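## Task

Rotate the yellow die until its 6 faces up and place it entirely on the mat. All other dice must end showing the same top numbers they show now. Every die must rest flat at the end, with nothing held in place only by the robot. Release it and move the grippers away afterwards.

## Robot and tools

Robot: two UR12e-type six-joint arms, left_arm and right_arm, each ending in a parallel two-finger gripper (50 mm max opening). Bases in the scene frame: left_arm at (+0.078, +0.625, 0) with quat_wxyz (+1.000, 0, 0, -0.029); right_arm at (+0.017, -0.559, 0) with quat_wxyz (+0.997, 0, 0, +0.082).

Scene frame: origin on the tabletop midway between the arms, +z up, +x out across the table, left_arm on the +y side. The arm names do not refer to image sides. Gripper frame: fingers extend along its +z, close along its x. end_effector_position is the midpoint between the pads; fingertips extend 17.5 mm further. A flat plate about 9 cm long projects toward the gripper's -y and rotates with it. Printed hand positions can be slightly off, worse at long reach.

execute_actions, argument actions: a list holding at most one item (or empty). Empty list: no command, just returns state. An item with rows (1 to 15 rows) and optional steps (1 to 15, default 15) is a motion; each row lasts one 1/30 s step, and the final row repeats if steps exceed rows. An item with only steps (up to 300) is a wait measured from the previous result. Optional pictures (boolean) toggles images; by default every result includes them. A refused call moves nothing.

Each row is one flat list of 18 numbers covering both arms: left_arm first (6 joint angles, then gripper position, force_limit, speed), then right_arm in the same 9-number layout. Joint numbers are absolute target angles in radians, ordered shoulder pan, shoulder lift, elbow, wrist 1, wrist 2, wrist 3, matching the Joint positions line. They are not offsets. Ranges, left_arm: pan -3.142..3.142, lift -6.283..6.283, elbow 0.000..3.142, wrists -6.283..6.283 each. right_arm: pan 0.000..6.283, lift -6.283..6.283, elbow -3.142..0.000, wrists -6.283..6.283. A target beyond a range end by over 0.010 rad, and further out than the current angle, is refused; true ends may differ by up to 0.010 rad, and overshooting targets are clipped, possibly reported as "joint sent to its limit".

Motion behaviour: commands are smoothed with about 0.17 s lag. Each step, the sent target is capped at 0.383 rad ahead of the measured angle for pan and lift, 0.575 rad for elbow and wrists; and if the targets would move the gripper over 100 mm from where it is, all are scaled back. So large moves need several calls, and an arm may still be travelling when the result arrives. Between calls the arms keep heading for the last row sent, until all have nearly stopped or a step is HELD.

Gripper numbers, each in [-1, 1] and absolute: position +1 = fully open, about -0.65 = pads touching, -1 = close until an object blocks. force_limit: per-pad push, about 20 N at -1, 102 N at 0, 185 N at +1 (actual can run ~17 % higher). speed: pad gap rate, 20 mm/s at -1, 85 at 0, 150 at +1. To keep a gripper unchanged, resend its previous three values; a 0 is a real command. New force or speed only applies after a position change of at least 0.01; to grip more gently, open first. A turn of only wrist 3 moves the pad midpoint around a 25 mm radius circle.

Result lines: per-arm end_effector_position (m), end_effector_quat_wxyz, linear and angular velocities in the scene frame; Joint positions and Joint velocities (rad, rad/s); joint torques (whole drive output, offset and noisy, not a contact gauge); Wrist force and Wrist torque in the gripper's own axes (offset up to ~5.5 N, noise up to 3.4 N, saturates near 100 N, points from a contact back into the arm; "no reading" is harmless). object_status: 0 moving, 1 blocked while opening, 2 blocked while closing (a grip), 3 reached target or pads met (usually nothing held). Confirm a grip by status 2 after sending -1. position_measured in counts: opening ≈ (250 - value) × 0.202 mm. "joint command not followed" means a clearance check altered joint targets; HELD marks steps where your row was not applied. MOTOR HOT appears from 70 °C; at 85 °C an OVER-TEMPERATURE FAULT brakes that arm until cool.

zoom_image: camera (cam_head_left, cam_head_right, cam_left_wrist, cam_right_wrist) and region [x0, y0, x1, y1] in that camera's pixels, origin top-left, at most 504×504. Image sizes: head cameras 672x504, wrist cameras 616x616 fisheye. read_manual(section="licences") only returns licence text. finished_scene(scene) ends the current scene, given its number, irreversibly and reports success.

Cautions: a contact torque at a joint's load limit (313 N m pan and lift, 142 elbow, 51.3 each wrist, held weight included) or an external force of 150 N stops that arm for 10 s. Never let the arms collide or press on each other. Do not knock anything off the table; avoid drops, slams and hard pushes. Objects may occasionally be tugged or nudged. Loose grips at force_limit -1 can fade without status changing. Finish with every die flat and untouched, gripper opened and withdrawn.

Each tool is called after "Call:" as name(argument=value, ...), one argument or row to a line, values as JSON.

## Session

Call:
execute_actions(
  actions=[],
)

Scene clock: 0.00 s of 4500.00 s.
left_arm: end_effector_position=(+0.7373, +0.1586, +0.2453) position_measured=3 object_status=3 end_effector_quat_wxyz=(-0.015, +0.989, +0.146, +0.016) end_effector_velocity=(+0.000, +0.000, -0.002) end_effector_angular_velocity=(+0.002, +0.001, -0.002) | right_arm: end_effector_position=(+0.3735, -0.4623, +0.3677) position_measured=3 object_status=3 end_effector_quat_wxyz=(+0.129, +0.310, +0.749, -0.570) end_effector_velocity=(-0.000, -0.000, -0.000) end_effector_angular_velocity=(-0.001, +0.001, +0.000)
Joint positions: left_arm=[-0.804 -1.3    1.707 -1.969 -1.528  0.416] | right_arm=[ 4.026 -1.537 -2.033 -2.373  1.237  0.5  ]
Joint velocities: left_arm=[-0.     0.002 -0.     0.     0.001  0.002] | right_arm=[ 0.     0.    -0.001  0.     0.    -0.001]
Joint torques (N m, as the arm reports them, + toward a larger angle): no reading
Motor temperatures (°C, as the motors report them): left_arm=[27 32 32 39 36 41] | right_arm=[32 31 32 34 39 36]
Wrist force (N, on the end effector, along its own x y z axes, offset not removed): no reading
Wrist torque (N m, same axes, about the end effector's origin, offset not removed): no reading

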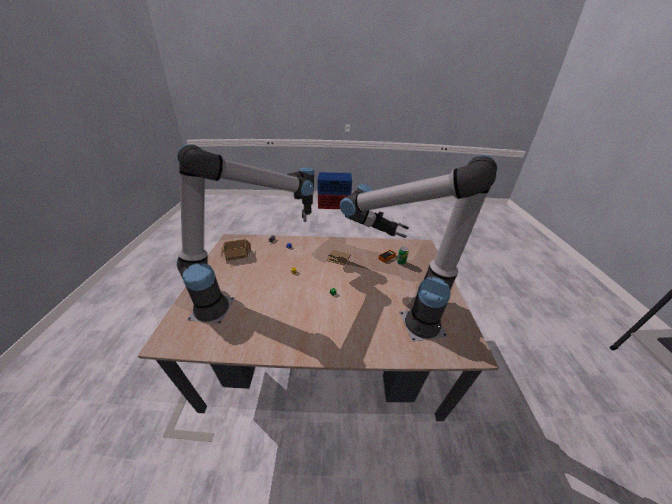

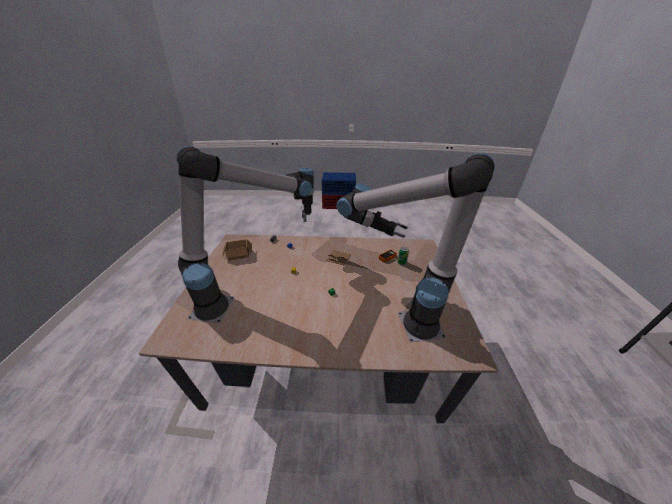

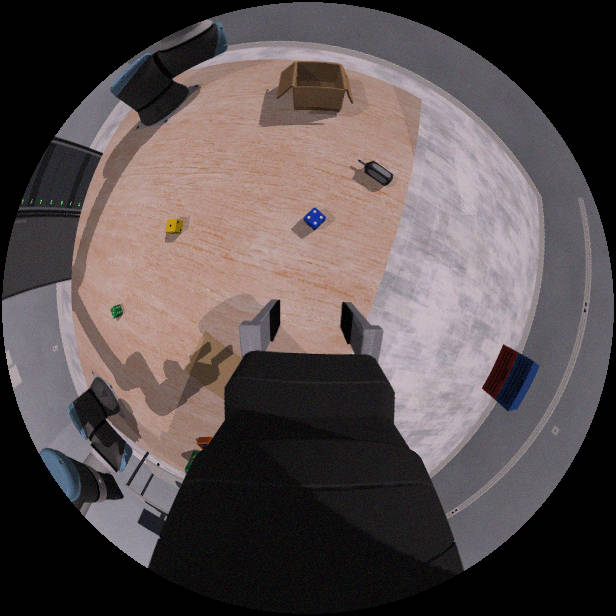

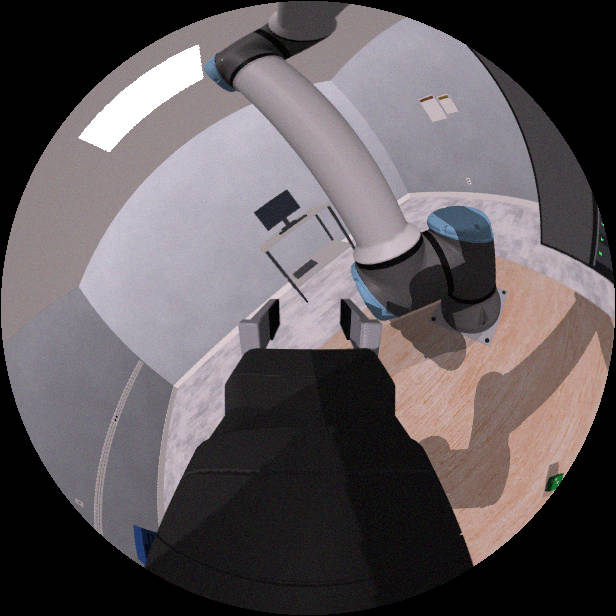

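Call:
zoom_image(
  camera="cam_left_wrist",
  region=[155, 208, 195, 243],
)

Call:
zoom_image(
  camera="cam_head_left",
  region=[275, 240, 365, 300],
)

Call:
zoom_image(
  camera="cam_head_right",
  region=[284, 262, 304, 278],
)

Region (155, 208, 195, 243) of cam_left_wrist's 616x616 image, scaled by 12.600, with more detail than that image has; it fills the top 441 rows of this view, and the rest is white.

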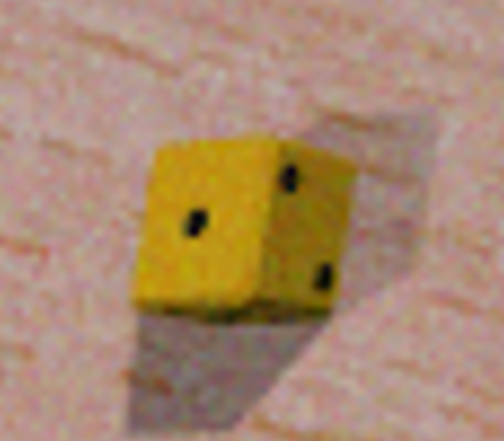

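Region (275, 240, 365, 300) of cam_head_left's 672x504 image, scaled by 5.600, with more detail than that image has.

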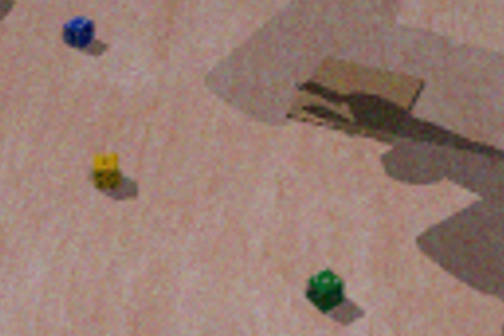

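Region (284, 262, 304, 278) of cam_head_right's 672x504 image, scaled by 25.200, with more detail than that image has; it fills the top 403 rows of this view, and the rest is white.

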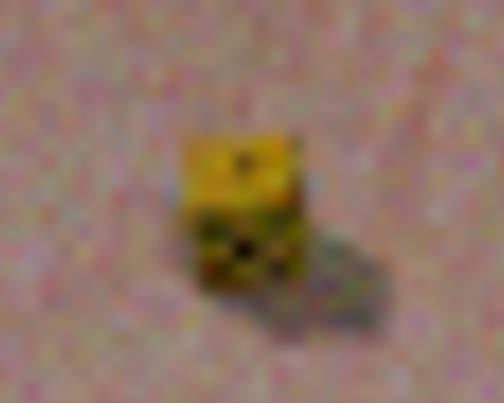

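Call:
execute_actions(
  actions=[
    {"rows": [[-1.209,-1.3287,2.0307,-1.7528,-1.5064,0.112,1,0,0,3.3,-1.537,-2.033,-2.373,1.237,0.5,1,0,0]], "steps": 15},
  ],
  pictures=false,
)

Call:
execute_actions(
  actions=[
    {"steps": 20},
  ],
)

Call:
zoom_image(
  camera="cam_left_wrist",
  region=[240, 270, 390, 370],
)

Scene clock: 109.97 s of 4500.00 s.
left_arm: end_effector_position=(+0.5025, +0.1610, +0.1309) position_measured=3 object_status=3 end_effector_quat_wxyz=(-0.186, +0.977, +0.105, -0.030) end_effector_velocity=(-0.524, +0.131, -0.212) end_effector_angular_velocity=(+0.866, +0.143, -0.236) | right_arm: end_effector_position=(+0.3661, -0.6785, +0.3676) position_measured=3 object_status=3 end_effector_quat_wxyz=(-0.043, +0.516, +0.626, -0.584) end_effector_velocity=(-0.157, -0.455, -0.000) end_effector_angular_velocity=(-0.002, +0.002, -1.302)
Joint positions: left_arm=[-1.089 -1.321  1.938 -1.813 -1.512  0.199] | right_arm=[ 3.432 -1.537 -2.033 -2.373  1.237  0.5  ]
Joint velocities: left_arm=[-0.707 -0.047  0.557  0.369  0.038 -0.522] | right_arm=[-1.301  0.001 -0.002 -0.002 -0.     0.001]
Joint torques (N m, as the arm reports them, + toward a larger angle): left_arm=[-16.99 -70.46 -23.57   0.95   3.63  -3.3 ] | right_arm=[27.29 44.64 33.97 -3.42  3.81  4.46]
Motor temperatures (°C, as the motors report them): left_arm=[27 32 32 39 36 41] | right_arm=[32 31 32 34 39 36]
Wrist force (N, on the end effector, along its own x y z axes, offset not removed): left_arm=[-1.5 -0.5 0.9] | right_arm=[-0.4 1.0 -0.4]
Wrist torque (N m, same axes, about the end effector's origin, offset not removed): left_arm=[0.01 0.28 -0.03] | right_arm=[0.11 0.01 -0.08]
Steps of this call (steps 1 to 90: nothing new was sent; then 106.47 s passed at rest; steps 91 to 105: all 15 steps of this action). Readings (joint positions | what the end effector reports):
91: left_arm=[-0.804 -1.300 1.707 -1.969 -1.528 0.416] | right_arm=[4.026 -1.537 -2.033 -2.373 1.237 0.500] | left_arm position_measured=3 object_status=3 | right_arm position_measured=3 object_status=3
92: left_arm=[-0.809 -1.302 1.713 -1.964 -1.527 0.410] | right_arm=[4.020 -1.537 -2.033 -2.373 1.237 0.500] | left_arm position_measured=3 object_status=3 | right_arm position_measured=3 object_status=3
94: left_arm=[-0.849 -1.305 1.747 -1.940 -1.525 0.378] | right_arm=[3.967 -1.537 -2.033 -2.373 1.237 0.500] | left_arm position_measured=3 object_status=3 | right_arm position_measured=3 object_status=3
98: left_arm=[-0.932 -1.310 1.813 -1.896 -1.521 0.316] | right_arm=[3.775 -1.537 -2.033 -2.373 1.237 0.500] | left_arm position_measured=3 object_status=3 | right_arm position_measured=3 object_status=3
105: the state above

Scene clock: 110.63 s of 4500.00 s.
left_arm: end_effector_position=(+0.4201, +0.1897, +0.1000) position_measured=3 object_status=3 end_effector_quat_wxyz=(-0.258, +0.962, +0.084, -0.023) end_effector_velocity=(-0.001, +0.001, -0.002) end_effector_angular_velocity=(+0.004, +0.001, -0.002) | right_arm: end_effector_position=(+0.3472, -0.7234, +0.3676) position_measured=3 object_status=3 end_effector_quat_wxyz=(-0.082, +0.556, +0.590, -0.579) end_effector_velocity=(-0.001, -0.001, +0.000) end_effector_angular_velocity=(+0.000, -0.002, -0.002)
Joint positions: left_arm=[-1.209 -1.329  2.031 -1.753 -1.506  0.112] | right_arm=[ 3.3   -1.537 -2.033 -2.373  1.237  0.5  ]
Joint velocities: left_arm=[-0.001  0.002  0.001  0.001  0.001  0.001] | right_arm=[-0.001  0.002  0.     0.     0.     0.001]
Joint torques (N m, as the arm reports them, + toward a larger angle): left_arm=[ -6.49 -63.42 -27.39   1.04   4.07  -1.3 ] | right_arm=[-9.57 28.36 47.19  0.57  2.76  4.6 ]
Motor temperatures (°C, as the motors report them): left_arm=[27 32 32 39 36 41] | right_arm=[32 31 32 34 39 36]
Wrist force (N, on the end effector, along its own x y z axes, offset not removed): left_arm=[-0.4 4.9 -2.1] | right_arm=[1.6 -1.2 -4.1]
Wrist torque (N m, same axes, about the end effector's origin, offset not removed): left_arm=[0.95 0.10 -0.27] | right_arm=[-0.28 -0.23 -0.07]
Steps of this call (steps 1 to 20: the robot went on to your last target). Readings (joint positions | what the end effector reports):
1: left_arm=[-1.114 -1.323 1.957 -1.801 -1.511 0.181] | right_arm=[3.394 -1.537 -2.033 -2.373 1.237 0.500] | left_arm position_measured=3 object_status=3 | right_arm position_measured=3 object_status=3
2: left_arm=[-1.137 -1.324 1.975 -1.788 -1.510 0.164] | right_arm=[3.366 -1.537 -2.033 -2.373 1.237 0.500] | left_arm position_measured=3 object_status=3 | right_arm position_measured=3 object_status=3
4: left_arm=[-1.173 -1.326 2.003 -1.771 -1.508 0.138] | right_arm=[3.332 -1.537 -2.033 -2.373 1.237 0.500] | left_arm position_measured=3 object_status=3 | right_arm position_measured=3 object_status=3
8: left_arm=[-1.200 -1.328 2.024 -1.757 -1.507 0.118] | right_arm=[3.308 -1.537 -2.033 -2.373 1.237 0.500] | left_arm position_measured=3 object_status=3 | right_arm position_measured=3 object_status=3
20: the state above

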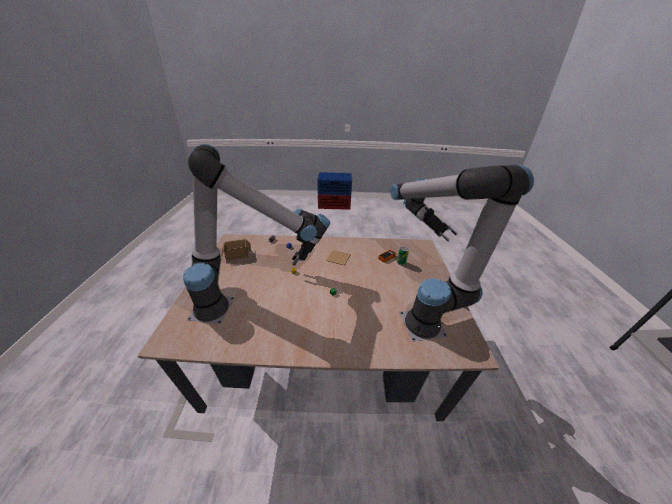

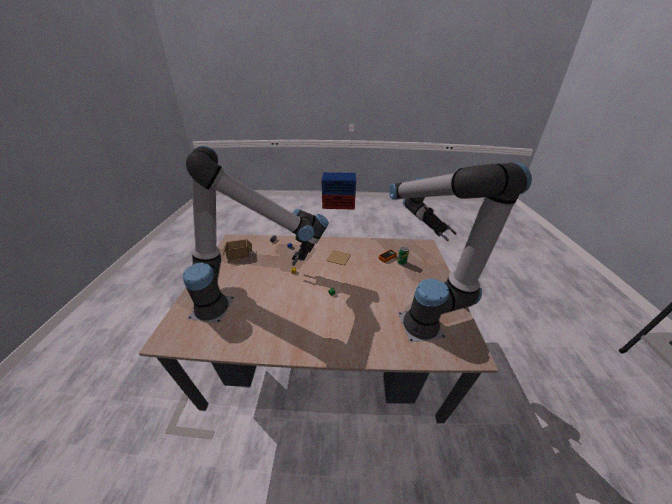

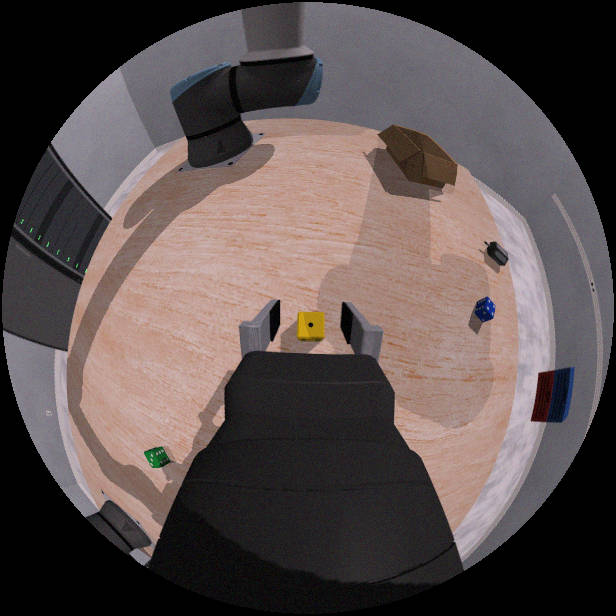

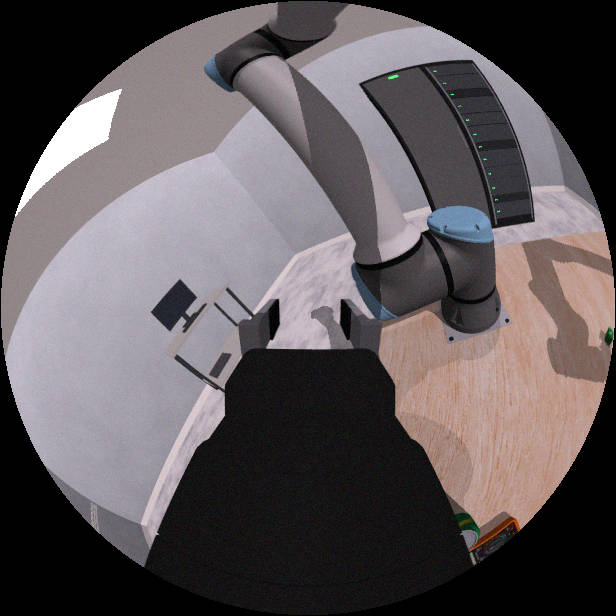

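Region (240, 270, 390, 370) of cam_left_wrist's 616x616 image, scaled by 3.360, with more detail than that image has.

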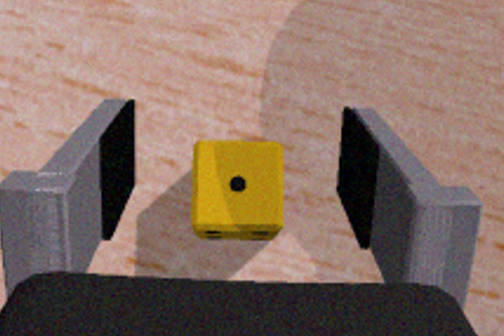

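Call:
execute_actions(
  actions=[
    {"rows": [[-1.209,-1.31,2.042,-1.783,-1.5064,0.112,1,0,0,3.3,-1.537,-2.033,-2.373,1.237,0.5,1,0,0],[-1.209,-1.291,2.053,-1.813,-1.5064,0.112,1,0,0,3.3,-1.537,-2.033,-2.373,1.237,0.5,1,0,0],[-1.209,-1.272,2.063,-1.842,-1.5064,0.112,1,0,0,3.3,-1.537,-2.033,-2.373,1.237,0.5,1,0,0],[-1.209,-1.253,2.073,-1.871,-1.5064,0.112,1,0,0,3.3,-1.537,-2.033,-2.373,1.237,0.5,1,0,0],[-1.209,-1.2338,2.0814,-1.8984,-1.5064,0.112,1,0,0,3.3,-1.537,-2.033,-2.373,1.237,0.5,1,0,0]], "steps": 15},
  ],
  pictures=false,
)

Call:
execute_actions(
  actions=[
    {"steps": 10},
  ],
)

Call:
zoom_image(
  camera="cam_left_wrist",
  region=[240, 270, 390, 370],
)

Scene clock: 130.63 s of 4500.00 s.
left_arm: end_effector_position=(+0.4193, +0.1920, +0.0257) position_measured=3 object_status=3 end_effector_quat_wxyz=(-0.258, +0.962, +0.084, -0.023) end_effector_velocity=(+0.000, +0.000, -0.016) end_effector_angular_velocity=(-0.003, -0.001, -0.001) | right_arm: end_effector_position=(+0.3472, -0.7234, +0.3676) position_measured=3 object_status=3 end_effector_quat_wxyz=(-0.082, +0.556, +0.590, -0.579) end_effector_velocity=(+0.000, +0.000, -0.000) end_effector_angular_velocity=(-0.000, +0.002, +0.000)
Joint positions: left_arm=[-1.209 -1.236  2.08  -1.895 -1.506  0.112] | right_arm=[ 3.3   -1.537 -2.033 -2.373  1.237  0.5  ]
Joint velocities: left_arm=[ 0.     0.021  0.01  -0.035  0.     0.001] | right_arm=[-0.    -0.001 -0.     0.     0.    -0.001]
Joint torques (N m, as the arm reports them, + toward a larger angle): left_arm=[ -6.47 -50.87 -23.91  -4.92   3.34  -1.81] | right_arm=[-11.61  24.22  50.93  -0.21  -4.16   4.49]
Motor temperatures (°C, as the motors report them): left_arm=[27 32 32 39 36 41] | right_arm=[32 31 32 34 39 36]
Wrist force (N, on the end effector, along its own x y z axes, offset not removed): left_arm=[2.1 -1.6 -3.2] | right_arm=[1.3 -0.2 -0.5]
Wrist torque (N m, same axes, about the end effector's origin, offset not removed): left_arm=[-0.50 -0.40 -0.08] | right_arm=[-0.03 -0.18 -0.16]
Steps of this call (steps 1 to 15: the robot went on to your last target; steps 16 to 90: nothing new was sent; then 16.50 s passed at rest; steps 91 to 105: all 15 steps of this action). Readings (joint positions | what the end effector reports):
91: left_arm=[-1.209 -1.329 2.031 -1.753 -1.506 0.112] | right_arm=[3.300 -1.537 -2.033 -2.373 1.237 0.500] | left_arm position_measured=3 object_status=3 | right_arm position_measured=3 object_status=3
92: left_arm=[-1.209 -1.326 2.032 -1.756 -1.506 0.112] | right_arm=[3.300 -1.537 -2.033 -2.373 1.237 0.500] | left_arm position_measured=3 object_status=3 | right_arm position_measured=3 object_status=3
94: left_arm=[-1.209 -1.310 2.042 -1.781 -1.506 0.112] | right_arm=[3.300 -1.537 -2.033 -2.373 1.237 0.500] | left_arm position_measured=3 object_status=3 | right_arm position_measured=3 object_status=3
98: left_arm=[-1.209 -1.259 2.069 -1.859 -1.506 0.112] | right_arm=[3.300 -1.537 -2.033 -2.373 1.237 0.500] | left_arm position_measured=3 object_status=3 | right_arm position_measured=3 object_status=3
105: the state above

Scene clock: 130.97 s of 4500.00 s.
left_arm: end_effector_position=(+0.4192, +0.1921, +0.0240) position_measured=3 object_status=3 end_effector_quat_wxyz=(-0.258, +0.962, +0.084, -0.023) end_effector_velocity=(-0.000, +0.001, -0.001) end_effector_angular_velocity=(+0.002, -0.001, +0.002) | right_arm: end_effector_position=(+0.3472, -0.7234, +0.3676) position_measured=3 object_status=3 end_effector_quat_wxyz=(-0.082, +0.556, +0.590, -0.579) end_effector_velocity=(+0.000, +0.000, +0.000) end_effector_angular_velocity=(-0.000, -0.001, -0.000)
Joint positions: left_arm=[-1.209 -1.234  2.081 -1.898 -1.506  0.112] | right_arm=[ 3.3   -1.537 -2.033 -2.373  1.237  0.5  ]
Joint velocities: left_arm=[ 0.     0.002  0.001 -0.001  0.    -0.003] | right_arm=[-0.     0.     0.001 -0.     0.     0.001]
Joint torques (N m, as the arm reports them, + toward a larger angle): left_arm=[ -7.61 -53.41 -19.9   -5.76   3.29  -1.59] | right_arm=[-8.86 26.96 50.02  0.3  -4.91  4.39]
Motor temperatures (°C, as the motors report them): left_arm=[27 32 32 39 36 41] | right_arm=[32 31 32 34 39 36]
Wrist force (N, on the end effector, along its own x y z axes, offset not removed): left_arm=[3.0 -2.5 3.5] | right_arm=[-0.4 -0.7 -1.2]
Wrist torque (N m, same axes, about the end effector's origin, offset not removed): left_arm=[-0.34 -0.26 -0.01] | right_arm=[-0.09 0.16 -0.12]
Steps of this call (steps 1 to 10: the robot went on to your last target). Readings (joint positions | what the end effector reports):
1: left_arm=[-1.209 -1.235 2.081 -1.896 -1.506 0.112] | right_arm=[3.300 -1.537 -2.033 -2.373 1.237 0.500] | left_arm position_measured=3 object_status=3 | right_arm position_measured=3 object_status=3
2: left_arm=[-1.209 -1.235 2.081 -1.897 -1.506 0.112] | right_arm=[3.300 -1.537 -2.033 -2.373 1.237 0.500] | left_arm position_measured=3 object_status=3 | right_arm position_measured=3 object_status=3
4: left_arm=[-1.209 -1.234 2.081 -1.898 -1.506 0.112] | right_arm=[3.300 -1.537 -2.033 -2.373 1.237 0.500] | left_arm position_measured=3 object_status=3 | right_arm position_measured=3 object_status=3
8: left_arm=[-1.209 -1.234 2.081 -1.898 -1.506 0.112] | right_arm=[3.300 -1.537 -2.033 -2.373 1.237 0.500] | left_arm position_measured=3 object_status=3 | right_arm position_measured=3 object_status=3
10: the state above

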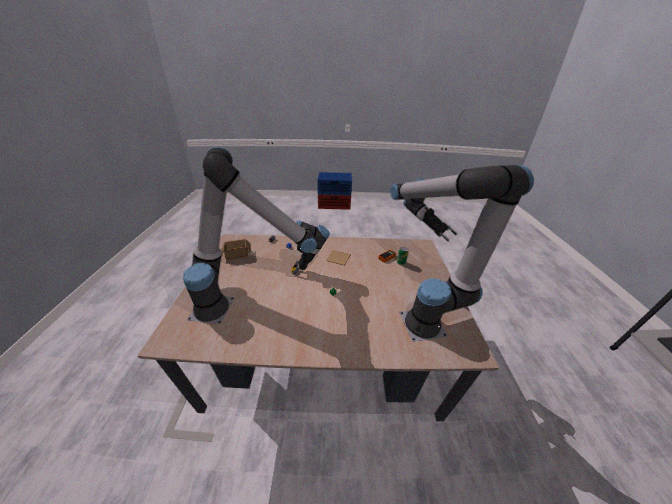

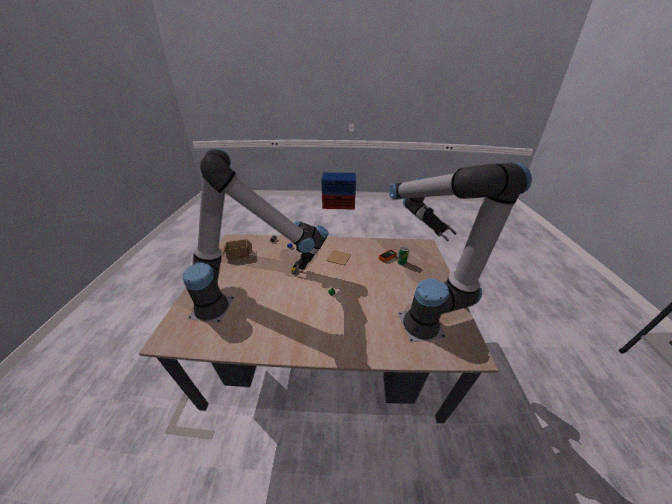

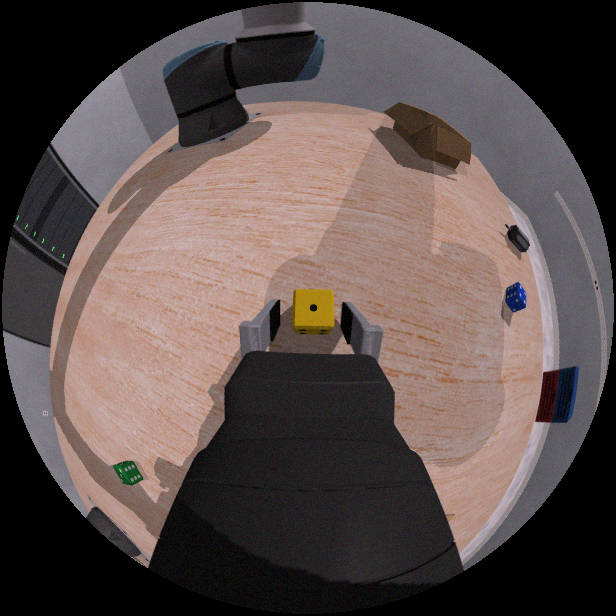

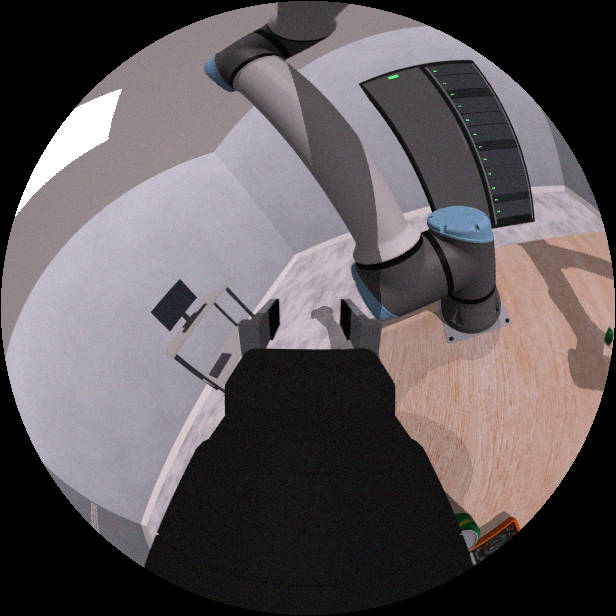

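Region (240, 270, 390, 370) of cam_left_wrist's 616x616 image, scaled by 3.360, with more detail than that image has.

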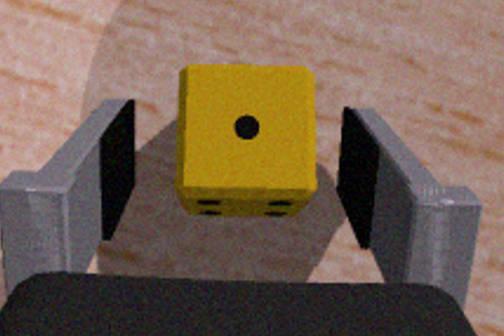

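Call:
execute_actions(
  actions=[
    {"rows": [[-1.2055,-1.2338,2.0814,-1.8984,-1.5064,0.112,-1,-0.3,-0.4,3.3,-1.537,-2.033,-2.373,1.237,0.5,1,0,0]], "steps": 15},
  ],
  pictures=false,
)

Call:
execute_actions(
  actions=[
    {"steps": 6},
  ],
)

Call:
zoom_image(
  camera="cam_head_left",
  region=[285, 240, 365, 300],
)

Scene clock: 147.17 s of 4500.00 s.
left_arm: end_effector_position=(+0.4207, +0.1933, +0.0240) position_measured=108 object_status=0 end_effector_quat_wxyz=(-0.258, +0.962, +0.086, -0.023) end_effector_velocity=(+0.001, -0.001, +0.001) end_effector_angular_velocity=(-0.002, -0.001, +0.001) | right_arm: end_effector_position=(+0.3472, -0.7234, +0.3676) position_measured=3 object_status=3 end_effector_quat_wxyz=(-0.082, +0.556, +0.590, -0.579) end_effector_velocity=(+0.000, +0.000, +0.000) end_effector_angular_velocity=(+0.000, -0.002, +0.000)
Joint positions: left_arm=[-1.206 -1.234  2.081 -1.898 -1.506  0.112] | right_arm=[ 3.3   -1.537 -2.033 -2.373  1.237  0.5  ]
Joint velocities: left_arm=[ 0.    -0.    -0.002  0.     0.    -0.001] | right_arm=[ 0.     0.001  0.001 -0.    -0.    -0.   ]
Joint torques (N m, as the arm reports them, + toward a larger angle): left_arm=[  7.95 -52.26 -21.23  -5.89   0.12  -1.67] | right_arm=[-11.59  26.12  49.65   0.29  -4.4    4.57]
Motor temperatures (°C, as the motors report them): left_arm=[27 32 32 39 36 41] | right_arm=[32 31 32 34 39 36]
Wrist force (N, on the end effector, along its own x y z axes, offset not removed): left_arm=[-2.5 3.3 -4.3] | right_arm=[-1.3 0.0 -1.4]
Wrist torque (N m, same axes, about the end effector's origin, offset not removed): left_arm=[0.56 0.52 -0.12] | right_arm=[-0.02 0.29 -0.12]
Steps of this call (steps 1 to 15: the robot went on to your last target; steps 16 to 90: nothing new was sent; then 12.70 s passed at rest; steps 91 to 105: all 15 steps of this action). Readings (joint positions | what the end effector reports):
91: left_arm=[-1.209 -1.234 2.081 -1.898 -1.506 0.112] | right_arm=[3.300 -1.537 -2.033 -2.373 1.237 0.500] | left_arm position_measured=6 object_status=0 | right_arm position_measured=3 object_status=3
92: left_arm=[-1.208 -1.234 2.081 -1.898 -1.506 0.112] | right_arm=[3.300 -1.537 -2.033 -2.373 1.237 0.500] | left_arm position_measured=16 object_status=0 | right_arm position_measured=3 object_status=3
94: left_arm=[-1.207 -1.234 2.081 -1.898 -1.506 0.112] | right_arm=[3.300 -1.537 -2.033 -2.373 1.237 0.500] | left_arm position_measured=35 object_status=0 | right_arm position_measured=3 object_status=3
98: left_arm=[-1.206 -1.234 2.081 -1.898 -1.506 0.112] | right_arm=[3.300 -1.537 -2.033 -2.373 1.237 0.500] | left_arm position_measured=74 object_status=0 | right_arm position_measured=3 object_status=3
105: the state above

Scene clock: 147.37 s of 4500.00 s.
left_arm: end_effector_position=(+0.4208, +0.1933, +0.0240) position_measured=108 object_status=2 end_effector_quat_wxyz=(-0.258, +0.962, +0.086, -0.023) end_effector_velocity=(-0.000, -0.000, -0.000) end_effector_angular_velocity=(-0.001, -0.000, +0.001) | right_arm: end_effector_position=(+0.3472, -0.7234, +0.3676) position_measured=3 object_status=3 end_effector_quat_wxyz=(-0.082, +0.556, +0.590, -0.579) end_effector_velocity=(+0.000, -0.000, +0.000) end_effector_angular_velocity=(+0.000, -0.002, +0.001)
Joint positions: left_arm=[-1.206 -1.234  2.081 -1.898 -1.506  0.112] | right_arm=[ 3.3   -1.537 -2.033 -2.373  1.237  0.5  ]
Joint velocities: left_arm=[ 0.    -0.     0.    -0.001 -0.001 -0.001] | right_arm=[ 0.     0.001 -0.     0.001 -0.     0.   ]
Joint torques (N m, as the arm reports them, + toward a larger angle): left_arm=[ 11.37 -53.41 -22.08  -5.49   0.11  -1.96] | right_arm=[-9.64 26.86 51.1  -0.09 -4.6   3.95]
Motor temperatures (°C, as the motors report them): left_arm=[27 32 32 39 36 41] | right_arm=[32 31 32 34 39 36]
Wrist force (N, on the end effector, along its own x y z axes, offset not removed): left_arm=[5.6 -3.1 -2.4] | right_arm=[2.5 -2.1 0.1]
Wrist torque (N m, same axes, about the end effector's origin, offset not removed): left_arm=[-0.51 -1.09 -0.04] | right_arm=[-0.27 -0.37 -0.15]
Steps of this call (steps 1 to 6: the robot went on to your last target). Readings (joint positions | what the end effector reports):
1: left_arm=[-1.206 -1.234 2.081 -1.898 -1.506 0.112] | right_arm=[3.300 -1.537 -2.033 -2.373 1.237 0.500] | left_arm position_measured=108 object_status=0 | right_arm position_measured=3 object_status=3
2: left_arm=[-1.206 -1.234 2.081 -1.898 -1.506 0.112] | right_arm=[3.300 -1.537 -2.033 -2.373 1.237 0.500] | left_arm position_measured=108 object_status=0 | right_arm position_measured=3 object_status=3
4: left_arm=[-1.206 -1.234 2.081 -1.898 -1.506 0.112] | right_arm=[3.300 -1.537 -2.033 -2.373 1.237 0.500] | left_arm position_measured=108 object_status=2 | right_arm position_measured=3 object_status=3
6: the state above

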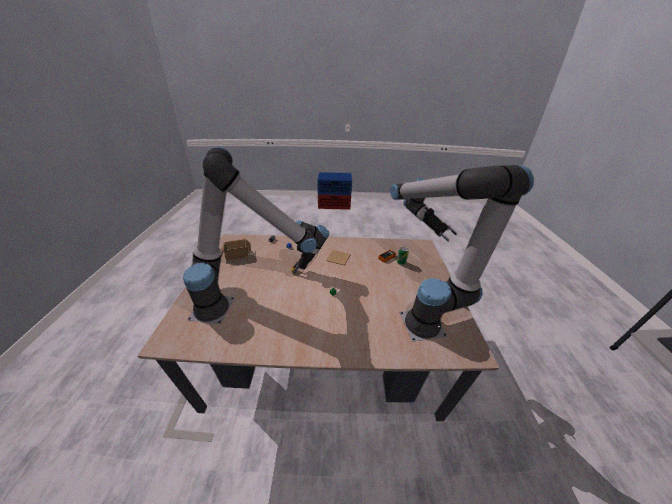

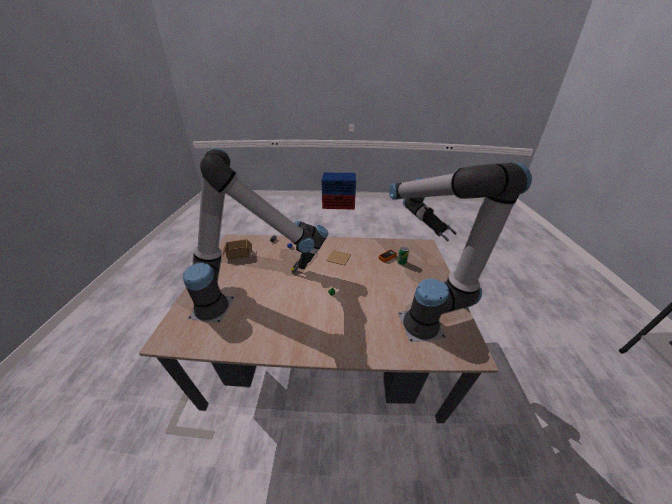

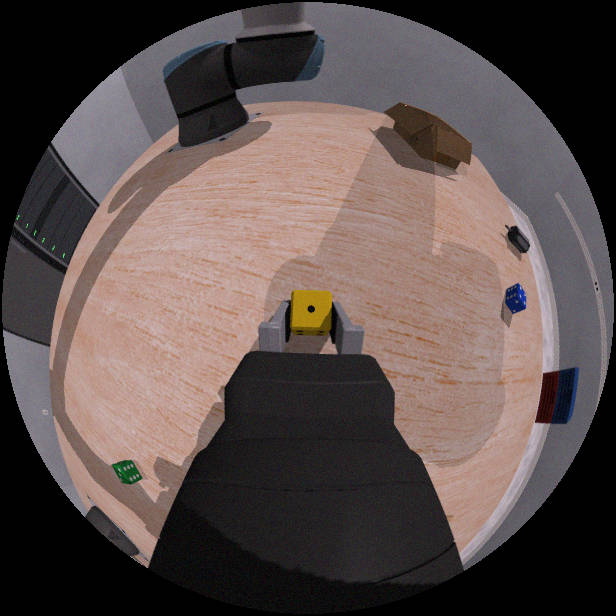

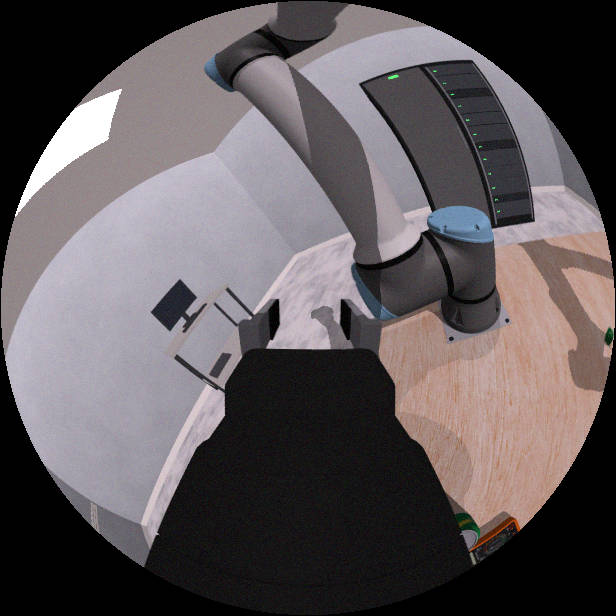

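Region (285, 240, 365, 300) of cam_head_left's 672x504 image, scaled by 6.300, with more detail than that image has; it fills the top 378 rows of this view, and the rest is white.

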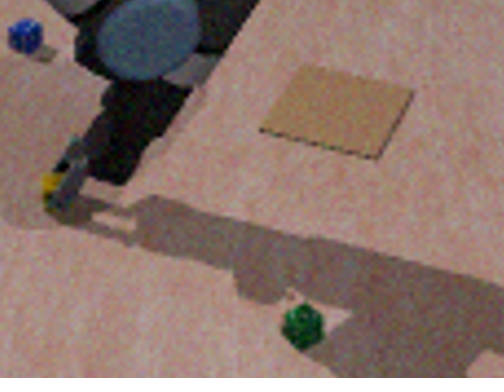

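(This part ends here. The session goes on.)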